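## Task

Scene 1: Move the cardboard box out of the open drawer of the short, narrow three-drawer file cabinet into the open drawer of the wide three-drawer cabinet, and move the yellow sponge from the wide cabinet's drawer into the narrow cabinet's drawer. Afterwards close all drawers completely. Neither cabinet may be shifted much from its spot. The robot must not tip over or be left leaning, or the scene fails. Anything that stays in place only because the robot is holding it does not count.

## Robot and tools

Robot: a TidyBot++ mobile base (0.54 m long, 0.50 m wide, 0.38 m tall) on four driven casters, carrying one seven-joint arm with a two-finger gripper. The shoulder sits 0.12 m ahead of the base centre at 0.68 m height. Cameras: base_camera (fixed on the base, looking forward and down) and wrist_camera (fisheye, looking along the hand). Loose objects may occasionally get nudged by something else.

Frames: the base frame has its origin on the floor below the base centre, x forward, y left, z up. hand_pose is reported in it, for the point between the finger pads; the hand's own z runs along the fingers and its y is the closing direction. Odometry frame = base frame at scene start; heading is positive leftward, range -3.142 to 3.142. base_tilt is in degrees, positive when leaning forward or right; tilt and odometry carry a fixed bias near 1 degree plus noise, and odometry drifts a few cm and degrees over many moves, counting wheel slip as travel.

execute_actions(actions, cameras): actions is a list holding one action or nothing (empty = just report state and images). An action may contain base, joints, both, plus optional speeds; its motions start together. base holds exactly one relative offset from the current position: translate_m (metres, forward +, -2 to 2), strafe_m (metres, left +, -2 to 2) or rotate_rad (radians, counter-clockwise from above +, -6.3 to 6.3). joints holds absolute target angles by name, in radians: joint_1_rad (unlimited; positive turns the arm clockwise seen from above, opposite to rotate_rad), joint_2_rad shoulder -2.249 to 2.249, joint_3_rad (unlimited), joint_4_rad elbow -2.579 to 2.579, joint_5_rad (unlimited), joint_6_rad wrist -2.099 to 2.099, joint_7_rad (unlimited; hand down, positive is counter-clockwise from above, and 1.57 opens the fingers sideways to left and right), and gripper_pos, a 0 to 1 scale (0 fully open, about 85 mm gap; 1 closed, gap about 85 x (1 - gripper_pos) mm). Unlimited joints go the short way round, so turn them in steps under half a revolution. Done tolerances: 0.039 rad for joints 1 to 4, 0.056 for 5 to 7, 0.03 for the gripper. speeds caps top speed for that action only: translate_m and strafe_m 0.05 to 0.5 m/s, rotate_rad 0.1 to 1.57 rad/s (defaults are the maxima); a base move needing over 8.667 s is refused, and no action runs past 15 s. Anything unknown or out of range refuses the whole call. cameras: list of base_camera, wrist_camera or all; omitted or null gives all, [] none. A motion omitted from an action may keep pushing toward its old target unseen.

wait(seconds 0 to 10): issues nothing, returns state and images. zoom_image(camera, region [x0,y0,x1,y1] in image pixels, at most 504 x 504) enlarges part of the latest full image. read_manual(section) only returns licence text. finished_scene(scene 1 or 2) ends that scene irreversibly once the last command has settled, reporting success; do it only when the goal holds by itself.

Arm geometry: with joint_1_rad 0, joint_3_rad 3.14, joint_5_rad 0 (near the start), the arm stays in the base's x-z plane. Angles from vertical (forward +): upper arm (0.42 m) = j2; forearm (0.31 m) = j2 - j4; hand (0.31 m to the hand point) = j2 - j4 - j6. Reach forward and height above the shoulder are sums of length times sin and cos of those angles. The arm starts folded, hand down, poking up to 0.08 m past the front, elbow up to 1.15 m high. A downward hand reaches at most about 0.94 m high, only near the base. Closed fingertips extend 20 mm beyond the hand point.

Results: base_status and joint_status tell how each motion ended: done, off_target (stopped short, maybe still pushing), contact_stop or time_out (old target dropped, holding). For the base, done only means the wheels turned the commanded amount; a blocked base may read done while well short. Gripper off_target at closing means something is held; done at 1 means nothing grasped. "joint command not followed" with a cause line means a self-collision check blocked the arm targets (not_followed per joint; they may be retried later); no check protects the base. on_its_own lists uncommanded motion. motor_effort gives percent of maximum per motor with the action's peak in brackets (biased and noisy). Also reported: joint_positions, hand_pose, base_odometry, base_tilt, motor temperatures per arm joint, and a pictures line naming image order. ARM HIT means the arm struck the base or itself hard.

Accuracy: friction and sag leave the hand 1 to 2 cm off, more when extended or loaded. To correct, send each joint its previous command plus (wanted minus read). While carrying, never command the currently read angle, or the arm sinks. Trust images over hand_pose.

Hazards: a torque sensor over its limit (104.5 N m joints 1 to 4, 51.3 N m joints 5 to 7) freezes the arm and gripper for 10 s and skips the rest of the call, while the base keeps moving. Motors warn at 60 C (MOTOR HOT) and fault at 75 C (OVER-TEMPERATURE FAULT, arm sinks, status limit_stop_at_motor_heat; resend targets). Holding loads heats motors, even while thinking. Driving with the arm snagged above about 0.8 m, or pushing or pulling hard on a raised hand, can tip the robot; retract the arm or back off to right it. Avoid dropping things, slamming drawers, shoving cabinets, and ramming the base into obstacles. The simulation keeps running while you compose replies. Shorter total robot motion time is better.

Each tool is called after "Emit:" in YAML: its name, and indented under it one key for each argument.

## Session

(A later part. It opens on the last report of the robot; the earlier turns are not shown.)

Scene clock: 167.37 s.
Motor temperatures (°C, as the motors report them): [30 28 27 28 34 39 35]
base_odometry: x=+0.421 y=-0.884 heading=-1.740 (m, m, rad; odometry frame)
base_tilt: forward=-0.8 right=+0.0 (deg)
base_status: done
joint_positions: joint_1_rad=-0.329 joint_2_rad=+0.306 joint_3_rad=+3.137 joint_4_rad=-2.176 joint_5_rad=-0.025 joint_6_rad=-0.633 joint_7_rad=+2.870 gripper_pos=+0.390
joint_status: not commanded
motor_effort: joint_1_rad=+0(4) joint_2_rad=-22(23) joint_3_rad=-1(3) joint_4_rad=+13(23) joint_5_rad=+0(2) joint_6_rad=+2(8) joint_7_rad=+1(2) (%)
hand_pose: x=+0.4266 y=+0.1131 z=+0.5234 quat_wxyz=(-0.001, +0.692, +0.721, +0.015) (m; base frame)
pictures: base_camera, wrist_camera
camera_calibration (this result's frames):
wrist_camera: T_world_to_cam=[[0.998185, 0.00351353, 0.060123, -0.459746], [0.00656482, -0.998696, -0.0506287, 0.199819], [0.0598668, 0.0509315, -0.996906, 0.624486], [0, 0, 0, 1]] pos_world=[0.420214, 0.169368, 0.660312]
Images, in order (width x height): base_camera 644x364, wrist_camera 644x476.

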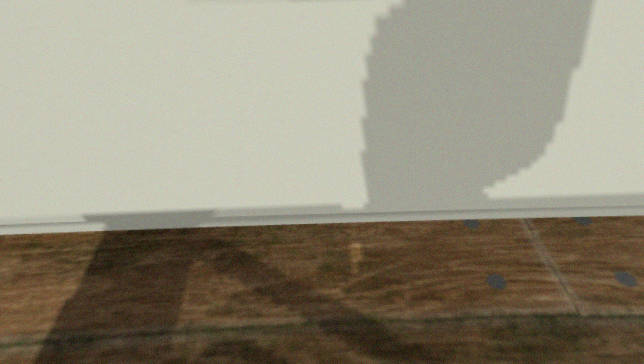

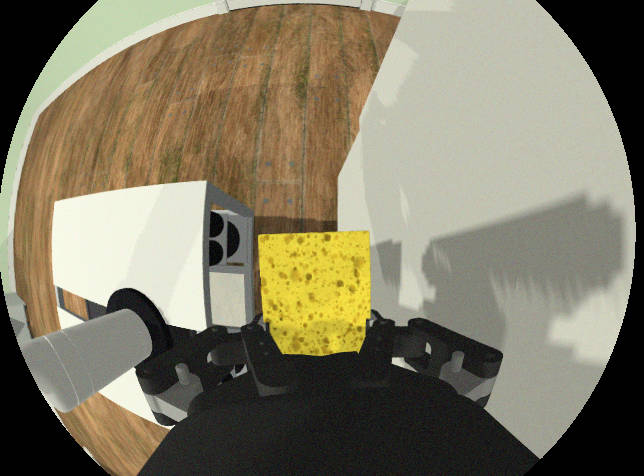

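Small step still visible on the edge; push a bit more.

Emit:
execute_actions:
  actions:
    - {"base":{"translate_m":0.025},"speeds":{"translate_m":0.05}}
  cameras: ["wrist_camera"]

Emit:
zoom_image:
  camera: "wrist_camera"
  region: [300, 60, 440, 200]

Scene clock: 170.70 s.
Motor temperatures (°C, as the motors report them): [30 28 27 28 34 39 35]
base_odometry: x=+0.417 y=-0.909 heading=-1.740 (m, m, rad; odometry frame)
base_tilt: forward=-0.8 right=+0.0 (deg)
base_status: done
joint_positions: joint_1_rad=-0.334 joint_2_rad=+0.301 joint_3_rad=+3.131 joint_4_rad=-2.202 joint_5_rad=-0.025 joint_6_rad=-0.643 joint_7_rad=+2.869 gripper_pos=+0.390
joint_status: not commanded
motor_effort: joint_1_rad=+3(7) joint_2_rad=-18(22) joint_3_rad=+2(6) joint_4_rad=+21(27) joint_5_rad=+1(4) joint_6_rad=+8(13) joint_7_rad=+1(1) (%)
hand_pose: x=+0.4092 y=+0.1110 z=+0.5200 quat_wxyz=(-0.009, +0.689, +0.725, +0.002) (m; base frame)
pictures: wrist_camera
camera_calibration (this result's frames):
wrist_camera: T_world_to_cam=[[0.999437, 0.0145991, 0.0302212, -0.428375], [0.015875, -0.998974, -0.0424205, 0.189544], [0.0295709, 0.0428763, -0.998643, 0.636409], [0, 0, 0, 1]] pos_world=[0.406306, 0.168316, 0.656532]
Images, in order (width x height): wrist_camera 644x476.

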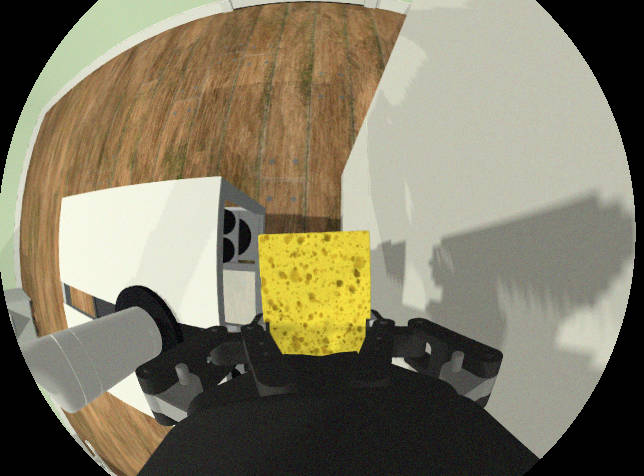

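Region (300, 60, 440, 200) of wrist_camera's 644x476 image, scaled by 3.600.

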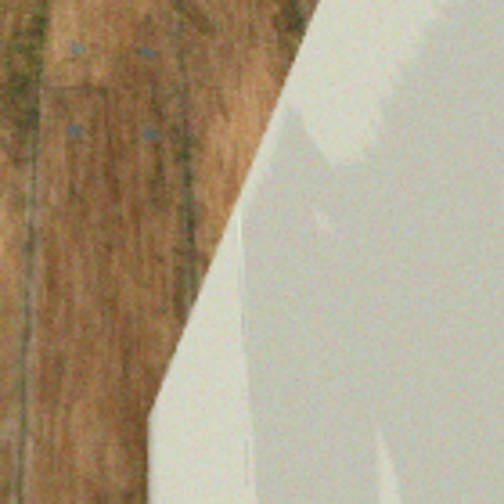

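Emit:
execute_actions:
  actions:
    - {"base":{"translate_m":-1.42},"joints":{"joint_1_rad":0.0,"joint_2_rad":0.0,"joint_4_rad":-2.2,"joint_6_rad":-0.5,"joint_7_rad":1.57}}
  cameras: ["wrist_camera"]

Emit:
execute_actions:
  actions:
    - {"base":{"rotate_rad":3.14},"joints":{"joint_2_rad":0.45,"joint_4_rad":-1.45,"joint_6_rad":-1.27,"joint_7_rad":3.16}}
  cameras: ["wrist_camera"]

Scene clock: 179.97 s.
Motor temperatures (°C, as the motors report them): [30 28 27 28 34 39 35]
base_odometry: x=+0.657 y=+0.491 heading=-1.740 (m, m, rad; odometry frame)
base_tilt: forward=-0.8 right=+0.1 (deg)
base_status: done
joint_positions: joint_1_rad=-0.019 joint_2_rad=+0.002 joint_3_rad=+3.131 joint_4_rad=-2.182 joint_5_rad=-0.025 joint_6_rad=-0.532 joint_7_rad=+1.587 gripper_pos=+0.390
joint_status: all done
motor_effort: joint_1_rad=+0(3) joint_2_rad=-15(24) joint_3_rad=-1(1) joint_4_rad=+17(21) joint_5_rad=-1(1) joint_6_rad=+3(8) joint_7_rad=+1(0) (%)
hand_pose: x=+0.5051 y=+0.0166 z=+0.6381 quat_wxyz=(-0.010, +0.977, +0.013, +0.211) (m; base frame)
pictures: wrist_camera
camera_calibration (this result's frames):
wrist_camera: T_world_to_cam=[[-0.0205483, -0.999757, 0.00796963, 0.0198235], [-0.899915, 0.0150221, -0.435807, 0.795495], [0.435581, -0.0161271, -0.900005, 0.488575], [0, 0, 0, 1]] pos_world=[0.503471, 0.0157479, 0.786244]
Images, in order (width x height): wrist_camera 644x476.

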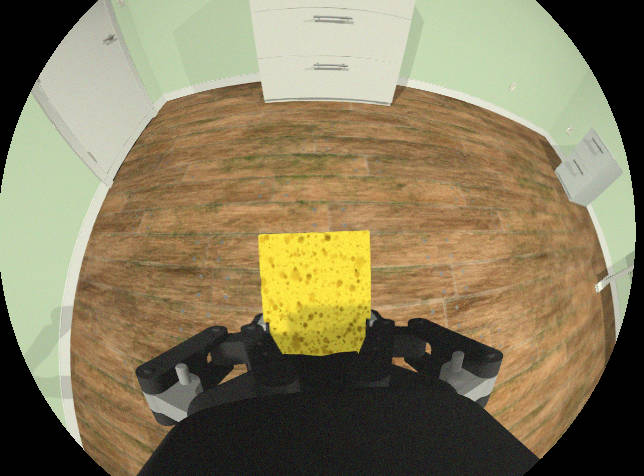

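Scene clock: 183.33 s.
Motor temperatures (°C, as the motors report them): [30 28 27 28 34 39 35]
base_odometry: x=+0.657 y=+0.491 heading=+1.399 (m, m, rad; odometry frame)
base_tilt: forward=-0.8 right=+0.0 (deg)
base_status: done
joint_positions: joint_1_rad=-0.009 joint_2_rad=+0.455 joint_3_rad=+3.132 joint_4_rad=-1.464 joint_5_rad=-0.025 joint_6_rad=-1.236 joint_7_rad=+3.137 gripper_pos=+0.390
joint_status: all done
motor_effort: joint_1_rad=+0(4) joint_2_rad=-31(34) joint_3_rad=-1(4) joint_4_rad=+17(18) joint_5_rad=-1(1) joint_6_rad=+0(4) joint_7_rad=+0(0) (%)
hand_pose: x=+0.5951 y=+0.0173 z=+0.6415 quat_wxyz=(-0.015, +0.705, +0.709, +0.005) (m; base frame)
pictures: wrist_camera
camera_calibration (this result's frames):
wrist_camera: T_world_to_cam=[[0.999115, -0.0328565, 0.0262767, -0.612915], [-0.0314041, -0.998053, -0.0538955, 0.133635], [0.0279963, 0.0530225, -0.998201, 0.756774], [0, 0, 0, 1]] pos_world=[0.595382, 0.0731099, 0.77872]
Images, in order (width x height): wrist_camera 644x476.

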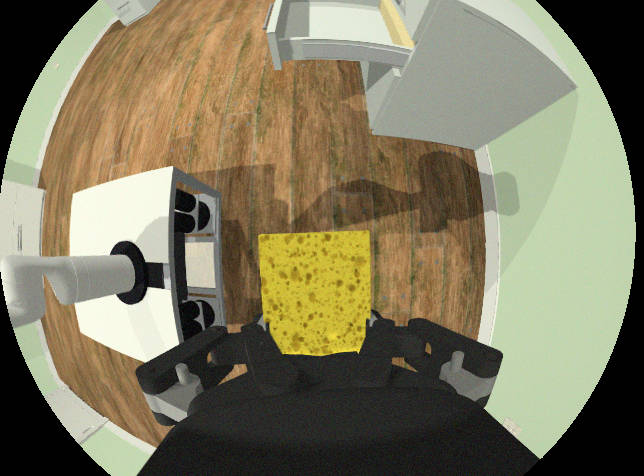

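Emit:
execute_actions:
  actions:
    - {"base":{"strafe_m":0.63},"joints":{"joint_2_rad":0.65,"joint_4_rad":-1.42,"joint_6_rad":-1.03}}

Scene clock: 188.73 s.
Motor temperatures (°C, as the motors report them): [30 28 27 28 34 39 35]
base_odometry: x=+0.036 y=+0.597 heading=+1.400 (m, m, rad; odometry frame)
base_tilt: forward=-0.8 right=+0.0 (deg)
base_status: done
joint_positions: joint_1_rad=-0.006 joint_2_rad=+0.655 joint_3_rad=+3.132 joint_4_rad=-1.444 joint_5_rad=-0.025 joint_6_rad=-1.060 joint_7_rad=+3.137 gripper_pos=+0.390
joint_status: all done
motor_effort: joint_1_rad=+0(3) joint_2_rad=-35(39) joint_3_rad=-1(3) joint_4_rad=+15(17) joint_5_rad=-1(2) joint_6_rad=+0(1) joint_7_rad=+1(0) (%)
hand_pose: x=+0.6415 y=+0.0160 z=+0.5461 quat_wxyz=(-0.016, +0.708, +0.706, +0.004) (m; base frame)
pictures: base_camera, wrist_camera
camera_calibration (this result's frames):
wrist_camera: T_world_to_cam=[[0.998918, -0.040688, 0.0225043, -0.654501], [-0.0394473, -0.997811, -0.0530702, 0.133356], [0.0246143, 0.0521251, -0.998337, 0.662556], [0, 0, 0, 1]] pos_world=[0.642746, 0.0718977, 0.683261]
Images, in order (width x height): base_camera 644x364, wrist_camera 644x476.

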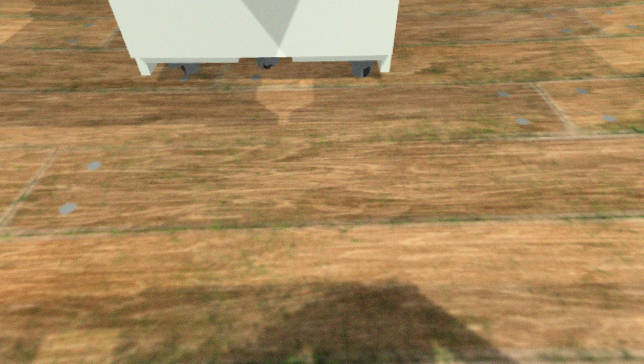

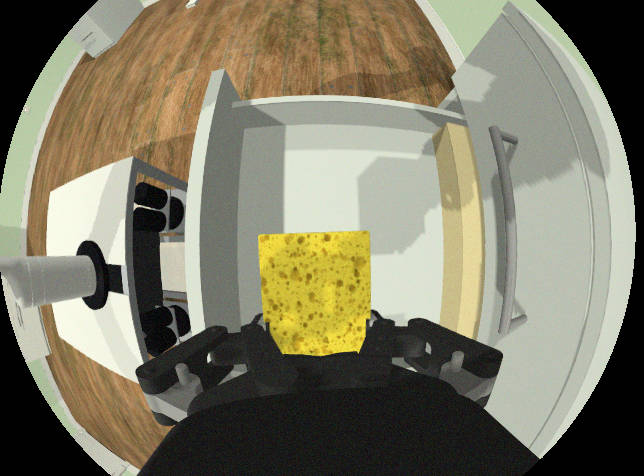

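Emit:
execute_actions:
  actions:
    - {"joints":{"joint_2_rad":0.845,"joint_4_rad":-1.56,"joint_6_rad":-0.72}}
  cameras: ["wrist_camera"]

Scene clock: 192.67 s.
Motor temperatures (°C, as the motors report them): [30 28 27 28 34 39 35]
base_odometry: x=+0.036 y=+0.597 heading=+1.400 (m, m, rad; odometry frame)
base_tilt: forward=-0.8 right=+0.0 (deg)
base_status: not commanded
joint_positions: joint_1_rad=-0.006 joint_2_rad=+0.840 joint_3_rad=+3.132 joint_4_rad=-1.543 joint_5_rad=-0.025 joint_6_rad=-0.752 joint_7_rad=+3.137 gripper_pos=+0.390
joint_status: all done
motor_effort: joint_1_rad=+0(1) joint_2_rad=-38(42) joint_3_rad=-2(2) joint_4_rad=+12(16) joint_5_rad=-1(0) joint_6_rad=+0(2) joint_7_rad=+0(0) (%)
hand_pose: x=+0.6505 y=+0.0150 z=+0.4236 quat_wxyz=(-0.006, +0.711, +0.703, +0.011) (m; base frame)
pictures: wrist_camera
camera_calibration (this result's frames):
wrist_camera: T_world_to_cam=[[0.997779, -0.0478847, 0.0463108, -0.669982], [-0.0455182, -0.997667, -0.0508713, 0.129269], [0.0486387, 0.0486503, -0.997631, 0.524197], [0, 0, 0, 1]] pos_world=[0.648882, 0.0713831, 0.560559]
Images, in order (width x height): wrist_camera 644x476.

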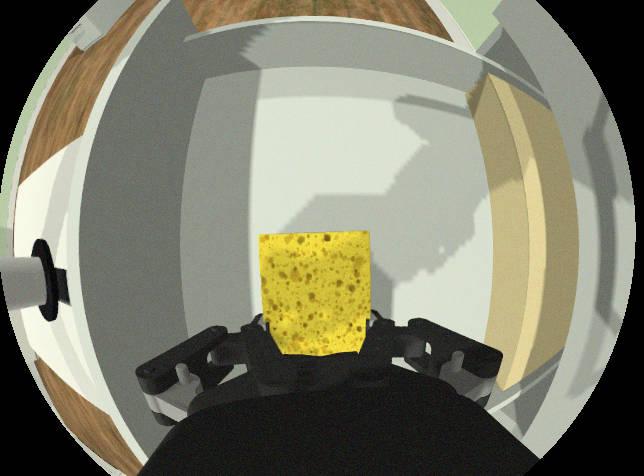

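Emit:
execute_actions:
  actions:
    - {"joints":{"joint_2_rad":0.87}}
  cameras: []

Emit:
execute_actions:
  actions:
    - {"joints":{"gripper_pos":0.1}}
  cameras: []

Emit:
execute_actions:
  actions:
    - {"joints":{"joint_2_rad":0.55,"joint_6_rad":-1.05}}
  cameras: ["wrist_camera"]

Scene clock: 196.73 s.
Motor temperatures (°C, as the motors report them): [30 28 27 28 34 39 35]
base_odometry: x=+0.036 y=+0.597 heading=+1.400 (m, m, rad; odometry frame)
base_tilt: forward=-0.8 right=+0.0 (deg)
base_status: not commanded
joint_positions: joint_1_rad=-0.006 joint_2_rad=+0.852 joint_3_rad=+3.132 joint_4_rad=-1.543 joint_5_rad=-0.025 joint_6_rad=-0.748 joint_7_rad=+3.137 gripper_pos=+0.390
joint_status: all done
motor_effort: joint_1_rad=+1(2) joint_2_rad=-32(38) joint_3_rad=+0(2) joint_4_rad=+8(12) joint_5_rad=-1(0) joint_6_rad=-1(1) joint_7_rad=+0(0) (%)
hand_pose: x=+0.6485 y=+0.0150 z=+0.4171 quat_wxyz=(-0.009, +0.711, +0.703, +0.008) (m; base frame)
pictures: none
No camera images: the call's "cameras" was empty. Leave "cameras" out to get every camera's image.

Scene clock: 197.77 s.
Motor temperatures (°C, as the motors report them): [30 28 27 28 34 39 35]
base_odometry: x=+0.036 y=+0.597 heading=+1.400 (m, m, rad; odometry frame)
base_tilt: forward=-0.8 right=+0.0 (deg)
base_status: not commanded
joint_positions: joint_1_rad=-0.006 joint_2_rad=+0.866 joint_3_rad=+3.132 joint_4_rad=-1.544 joint_5_rad=-0.025 joint_6_rad=-0.747 joint_7_rad=+3.137 gripper_pos=+0.100
joint_status: all done
motor_effort: joint_1_rad=+0(1) joint_2_rad=-38(39) joint_3_rad=-1(2) joint_4_rad=+12(12) joint_5_rad=-1(0) joint_6_rad=+0(1) joint_7_rad=+0(0) (%)
hand_pose: x=+0.6446 y=+0.0150 z=+0.4097 quat_wxyz=(-0.014, +0.711, +0.703, +0.003) (m; base frame)
pictures: none
No camera images: the call's "cameras" was empty. Leave "cameras" out to get every camera's image.

Scene clock: 199.37 s.
Motor temperatures (°C, as the motors report them): [30 28 27 28 34 39 35]
base_odometry: x=+0.036 y=+0.597 heading=+1.400 (m, m, rad; odometry frame)
base_tilt: forward=-0.9 right=+0.0 (deg)
base_status: not commanded
joint_positions: joint_1_rad=-0.006 joint_2_rad=+0.547 joint_3_rad=+3.132 joint_4_rad=-1.544 joint_5_rad=-0.025 joint_6_rad=-1.019 joint_7_rad=+3.137 gripper_pos=+0.100
joint_status: all done
motor_effort: joint_1_rad=+0(0) joint_2_rad=-33(41) joint_3_rad=-1(2) joint_4_rad=+16(15) joint_5_rad=-1(1) joint_6_rad=+0(1) joint_7_rad=+0(1) (%)
hand_pose: x=+0.6203 y=+0.0156 z=+0.5740 quat_wxyz=(+0.002, +0.708, +0.706, +0.020) (m; base frame)
pictures: wrist_camera
camera_calibration (this result's frames):
wrist_camera: T_world_to_cam=[[0.996643, -0.0412219, 0.0707337, -0.6602], [-0.0374193, -0.997825, -0.0542672, 0.133019], [0.0728169, 0.0514382, -0.996018, 0.659744], [0, 0, 0, 1]] pos_world=[0.614921, 0.071579, 0.711034]
Images, in order (width x height): wrist_camera 644x476.

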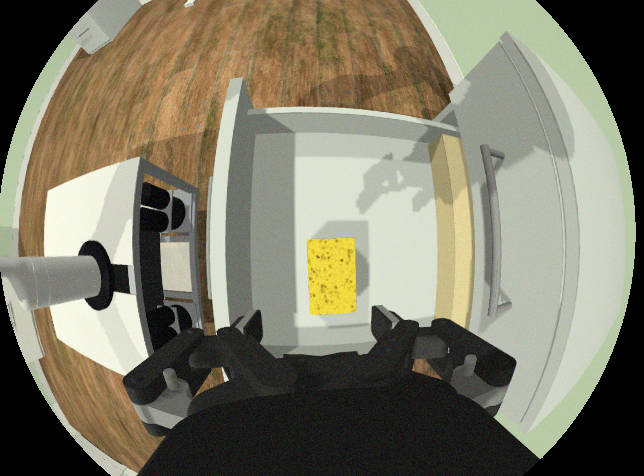

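Emit:
execute_actions:
  actions:
    - {"base":{"translate_m":-0.22},"joints":{"joint_1_rad":0.17,"joint_2_rad":0.1,"joint_4_rad":-2.365,"joint_6_rad":0.25,"gripper_pos":1}}
  cameras: []

Emit:
execute_actions:
  actions:
    - {"joints":{"joint_2_rad":0.954,"joint_6_rad":1.13}}

Scene clock: 212.63 s.
Motor temperatures (°C, as the motors report them): [30 28 27 28 34 39 35]
base_odometry: x=-0.001 y=+0.380 heading=+1.399 (m, m, rad; odometry frame)
base_tilt: forward=-0.8 right=+0.0 (deg)
base_status: done
joint_positions: joint_1_rad=+0.146 joint_2_rad=+0.109 joint_3_rad=+3.132 joint_4_rad=-2.343 joint_5_rad=-0.025 joint_6_rad=+0.219 joint_7_rad=+3.137 gripper_pos=+0.999
joint_status: all done
motor_effort: joint_1_rad=+0(4) joint_2_rad=-19(36) joint_3_rad=-1(3) joint_4_rad=+16(18) joint_5_rad=-1(2) joint_6_rad=+6(6) joint_7_rad=+0(0) (%)
hand_pose: x=+0.6056 y=-0.0674 z=+0.6662 quat_wxyz=(+0.328, +0.687, +0.579, +0.292) (m; base frame)
pictures: none
No camera images: the call's "cameras" was empty. Leave "cameras" out to get every camera's image.

Scene clock: 214.77 s.
Motor temperatures (°C, as the motors report them): [30 28 27 28 34 39 35]
base_odometry: x=-0.001 y=+0.380 heading=+1.399 (m, m, rad; odometry frame)
base_tilt: forward=-0.8 right=+0.0 (deg)
base_status: not commanded
joint_positions: joint_1_rad=+0.146 joint_2_rad=+0.948 joint_3_rad=+3.132 joint_4_rad=-2.343 joint_5_rad=-0.025 joint_6_rad=+1.097 joint_7_rad=+3.137 gripper_pos=+0.999
joint_status: all done
motor_effort: joint_1_rad=+0(0) joint_2_rad=-31(32) joint_3_rad=-1(2) joint_4_rad=+2(16) joint_5_rad=-1(1) joint_6_rad=+6(6) joint_7_rad=+0(0) (%)
hand_pose: x=+0.6607 y=-0.0805 z=+0.4346 quat_wxyz=(+0.346, +0.681, +0.573, +0.297) (m; base frame)
pictures: base_camera, wrist_camera
camera_calibration (this result's frames):
wrist_camera: T_world_to_cam=[[0.535194, -0.134127, 0.834013, -0.728966], [-0.166212, -0.984734, -0.0517059, 0.116144], [0.828216, -0.11095, -0.549317, -0.183369], [0, 0, 0, 1]] pos_world=[0.561312, -0.00374814, 0.513245]
Images, in order (width x height): base_camera 644x364, wrist_camera 644x476.

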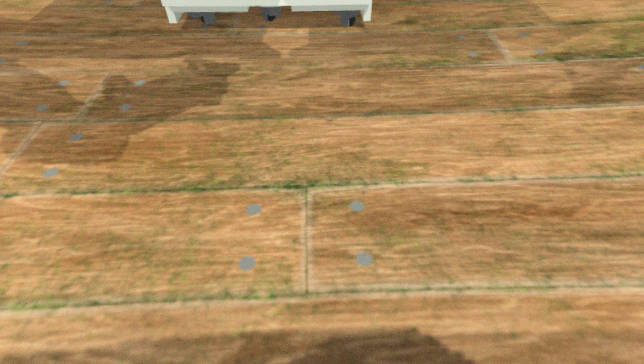

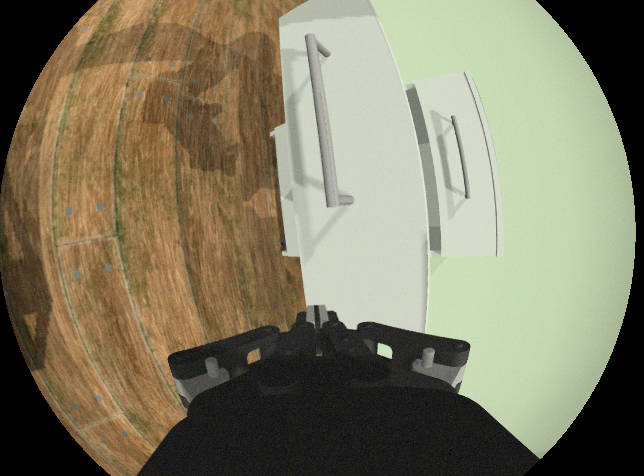

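Emit:
execute_actions:
  actions:
    - {"base":{"translate_m":0.36},"speeds":{"translate_m":0.13}}

Scene clock: 221.17 s.
Motor temperatures (°C, as the motors report them): [30 28 27 28 34 39 35]
base_odometry: x=+0.060 y=+0.735 heading=+1.400 (m, m, rad; odometry frame)
base_tilt: forward=-0.8 right=+0.0 (deg)
base_status: done
joint_positions: joint_1_rad=+0.158 joint_2_rad=+0.949 joint_3_rad=+3.133 joint_4_rad=-2.365 joint_5_rad=-0.025 joint_6_rad=+1.098 joint_7_rad=+3.137 gripper_pos=+0.999
joint_status: not commanded
motor_effort: joint_1_rad=+0(3) joint_2_rad=-30(33) joint_3_rad=-1(3) joint_4_rad=+2(10) joint_5_rad=+0(1) joint_6_rad=+6(8) joint_7_rad=+0(0) (%)
hand_pose: x=+0.6490 y=-0.0853 z=+0.4304 quat_wxyz=(+0.341, +0.688, +0.572, +0.289) (m; base frame)
pictures: base_camera, wrist_camera
camera_calibration (this result's frames):
wrist_camera: T_world_to_cam=[[0.550831, -0.142909, 0.822291, -0.725643], [-0.178854, -0.982555, -0.0509531, 0.117299], [0.815228, -0.119003, -0.566781, -0.161306], [0, 0, 0, 1]] pos_world=[0.552186, -0.00764431, 0.511241]
Images, in order (width x height): base_camera 644x364, wrist_camera 644x476.

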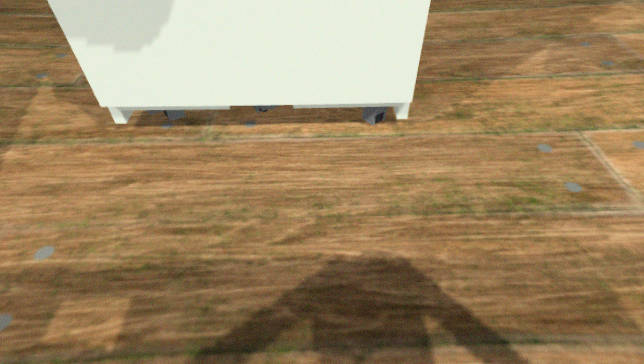

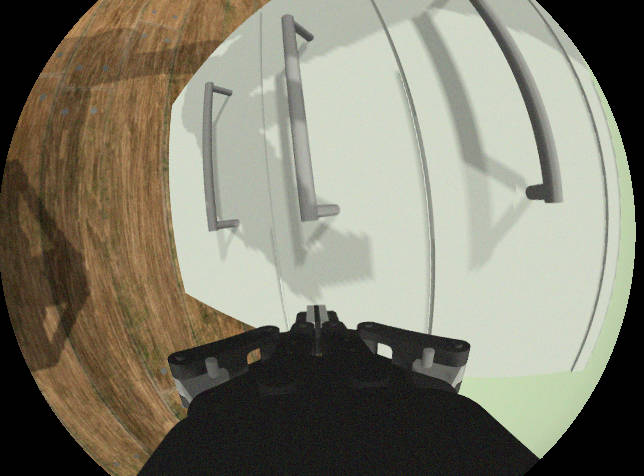

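Emit:
execute_actions:
  actions:
    - {"base":{"translate_m":0.035},"speeds":{"translate_m":0.05}}

Scene clock: 223.80 s.
Motor temperatures (°C, as the motors report them): [30 28 27 28 34 39 35]
base_odometry: x=+0.065 y=+0.769 heading=+1.400 (m, m, rad; odometry frame)
base_tilt: forward=-0.7 right=-0.1 (deg)
base_status: done
joint_positions: joint_1_rad=+0.161 joint_2_rad=+0.949 joint_3_rad=+3.133 joint_4_rad=-2.406 joint_5_rad=-0.025 joint_6_rad=+1.098 joint_7_rad=+3.137 gripper_pos=+0.999
joint_status: not commanded
motor_effort: joint_1_rad=-2(3) joint_2_rad=-31(32) joint_3_rad=-3(5) joint_4_rad=+10(14) joint_5_rad=+1(2) joint_6_rad=+9(10) joint_7_rad=+0(0) (%)
hand_pose: x=+0.6283 y=-0.0839 z=+0.4225 quat_wxyz=(+0.328, +0.696, +0.577, +0.276) (m; base frame)
pictures: base_camera, wrist_camera
camera_calibration (this result's frames):
wrist_camera: T_world_to_cam=[[0.583625, -0.149649, 0.798115, -0.718546], [-0.184004, -0.981678, -0.0495142, 0.117249], [0.790901, -0.117958, -0.600468, -0.119142], [0, 0, 0, 1]] pos_world=[0.535165, -0.00648329, 0.507747]
Images, in order (width x height): base_camera 644x364, wrist_camera 644x476.

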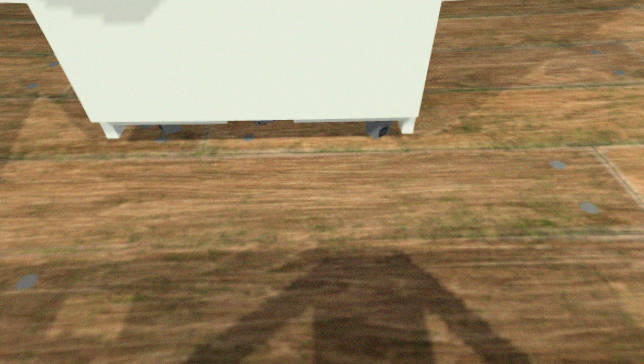

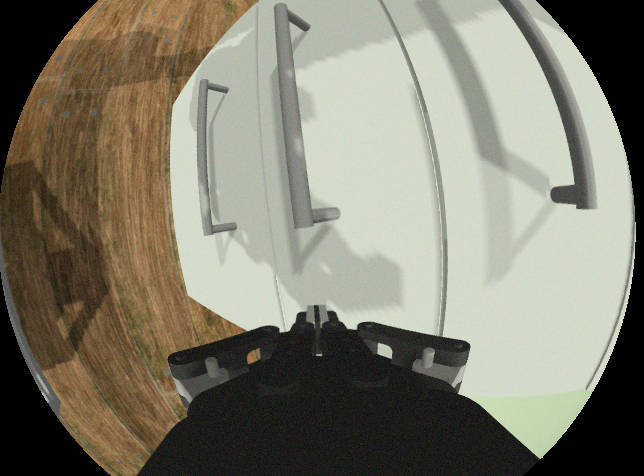

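Emit:
execute_actions:
  actions:
    - {"base":{"translate_m":-0.15},"joints":{"joint_5_rad":0.8}}
  cameras: ["wrist_camera"]

Scene clock: 227.77 s.
Motor temperatures (°C, as the motors report them): [30 28 27 28 34 39 35]
base_odometry: x=+0.039 y=+0.621 heading=+1.400 (m, m, rad; odometry frame)
base_tilt: forward=-0.7 right=+0.0 (deg)
base_status: done
joint_positions: joint_1_rad=+0.167 joint_2_rad=+0.951 joint_3_rad=+3.139 joint_4_rad=-2.365 joint_5_rad=+0.801 joint_6_rad=+1.106 joint_7_rad=+3.137 gripper_pos=+0.999
joint_status: all done
motor_effort: joint_1_rad=+0(10) joint_2_rad=-29(33) joint_3_rad=-4(15) joint_4_rad=+0(9) joint_5_rad=+1(15) joint_6_rad=+7(9) joint_7_rad=+0(0) (%)
hand_pose: x=+0.6002 y=+0.1240 z=+0.4460 quat_wxyz=(+0.164, +0.428, +0.769, +0.446) (m; base frame)
pictures: wrist_camera
camera_calibration (this result's frames):
wrist_camera: T_world_to_cam=[[0.506149, 0.184628, 0.842452, -0.704482], [0.57886, -0.796831, -0.173152, -0.108326], [0.639324, 0.575302, -0.510189, -0.0935344], [0, 0, 0, 1]] pos_world=[0.479077, 0.0975601, 0.527015]
Images, in order (width x height): wrist_camera 644x476.

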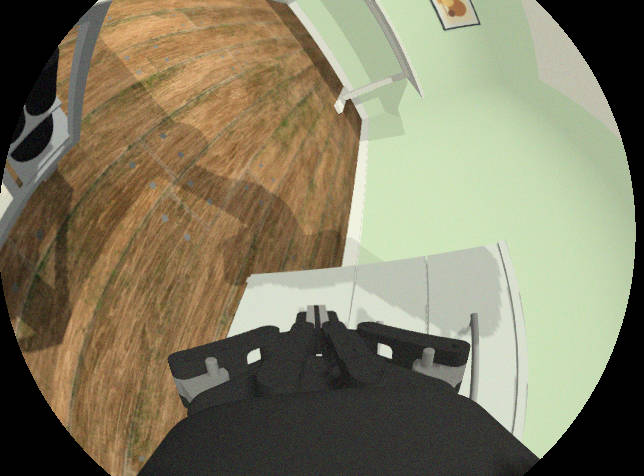

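Emit:
zoom_image:
  camera: "wrist_camera"
  region: [320, 230, 530, 340]

Region (320, 230, 530, 340) of wrist_camera's 644x476 image, scaled by 2.400; it fills the top 264 rows of this view, and the rest is white.

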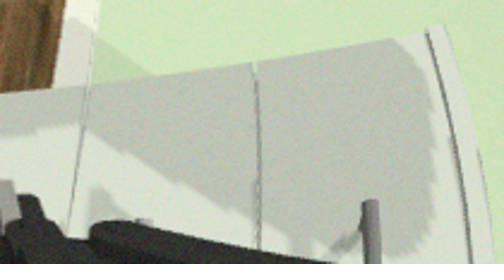

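Emit:
execute_actions:
  actions:
    - {"joints":{"joint_5_rad":1.9}}
  cameras: ["wrist_camera"]

Scene clock: 233.40 s.
Motor temperatures (°C, as the motors report them): [30 28 27 28 34 39 35]
base_odometry: x=+0.039 y=+0.621 heading=+1.400 (m, m, rad; odometry frame)
base_tilt: forward=-0.8 right=+0.0 (deg)
base_status: not commanded
joint_positions: joint_1_rad=+0.167 joint_2_rad=+0.951 joint_3_rad=+3.139 joint_4_rad=-2.365 joint_5_rad=+1.896 joint_6_rad=+1.106 joint_7_rad=+3.137 gripper_pos=+0.999
joint_status: all done
motor_effort: joint_1_rad=+0(2) joint_2_rad=-25(29) joint_3_rad=-5(6) joint_4_rad=-5(6) joint_5_rad=+1(2) joint_6_rad=+7(7) joint_7_rad=+0(0) (%)
hand_pose: x=+0.3360 y=+0.2323 z=+0.4951 quat_wxyz=(-0.115, -0.022, +0.834, +0.540) (m; base frame)
pictures: wrist_camera
camera_calibration (this result's frames):
wrist_camera: T_world_to_cam=[[0.131461, 0.384946, 0.913529, -0.587945], [0.962922, 0.169411, -0.209956, -0.195808], [-0.235583, 0.907258, -0.348402, 0.174878], [0, 0, 0, 1]] pos_world=[0.307038, 0.10084, 0.556921]
Images, in order (width x height): wrist_camera 644x476.

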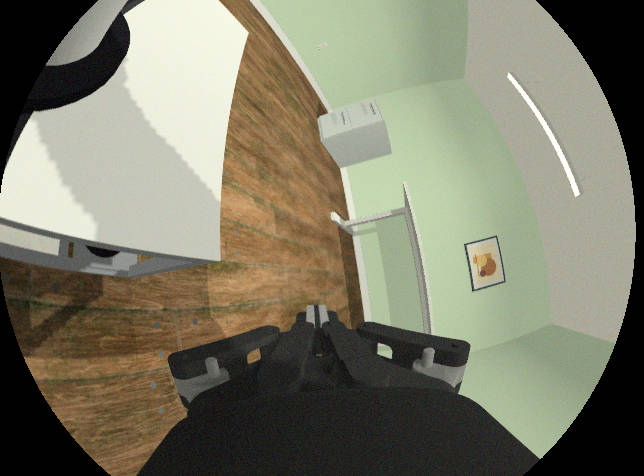

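Emit:
zoom_image:
  camera: "wrist_camera"
  region: [305, 85, 405, 185]

Emit:
finished_scene:
  scene: 1

Region (305, 85, 405, 185) of wrist_camera's 644x476 image, scaled by 5.040.

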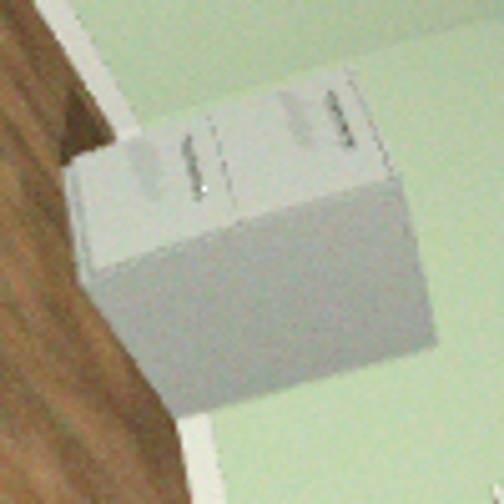

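The scene is finished: the task was done.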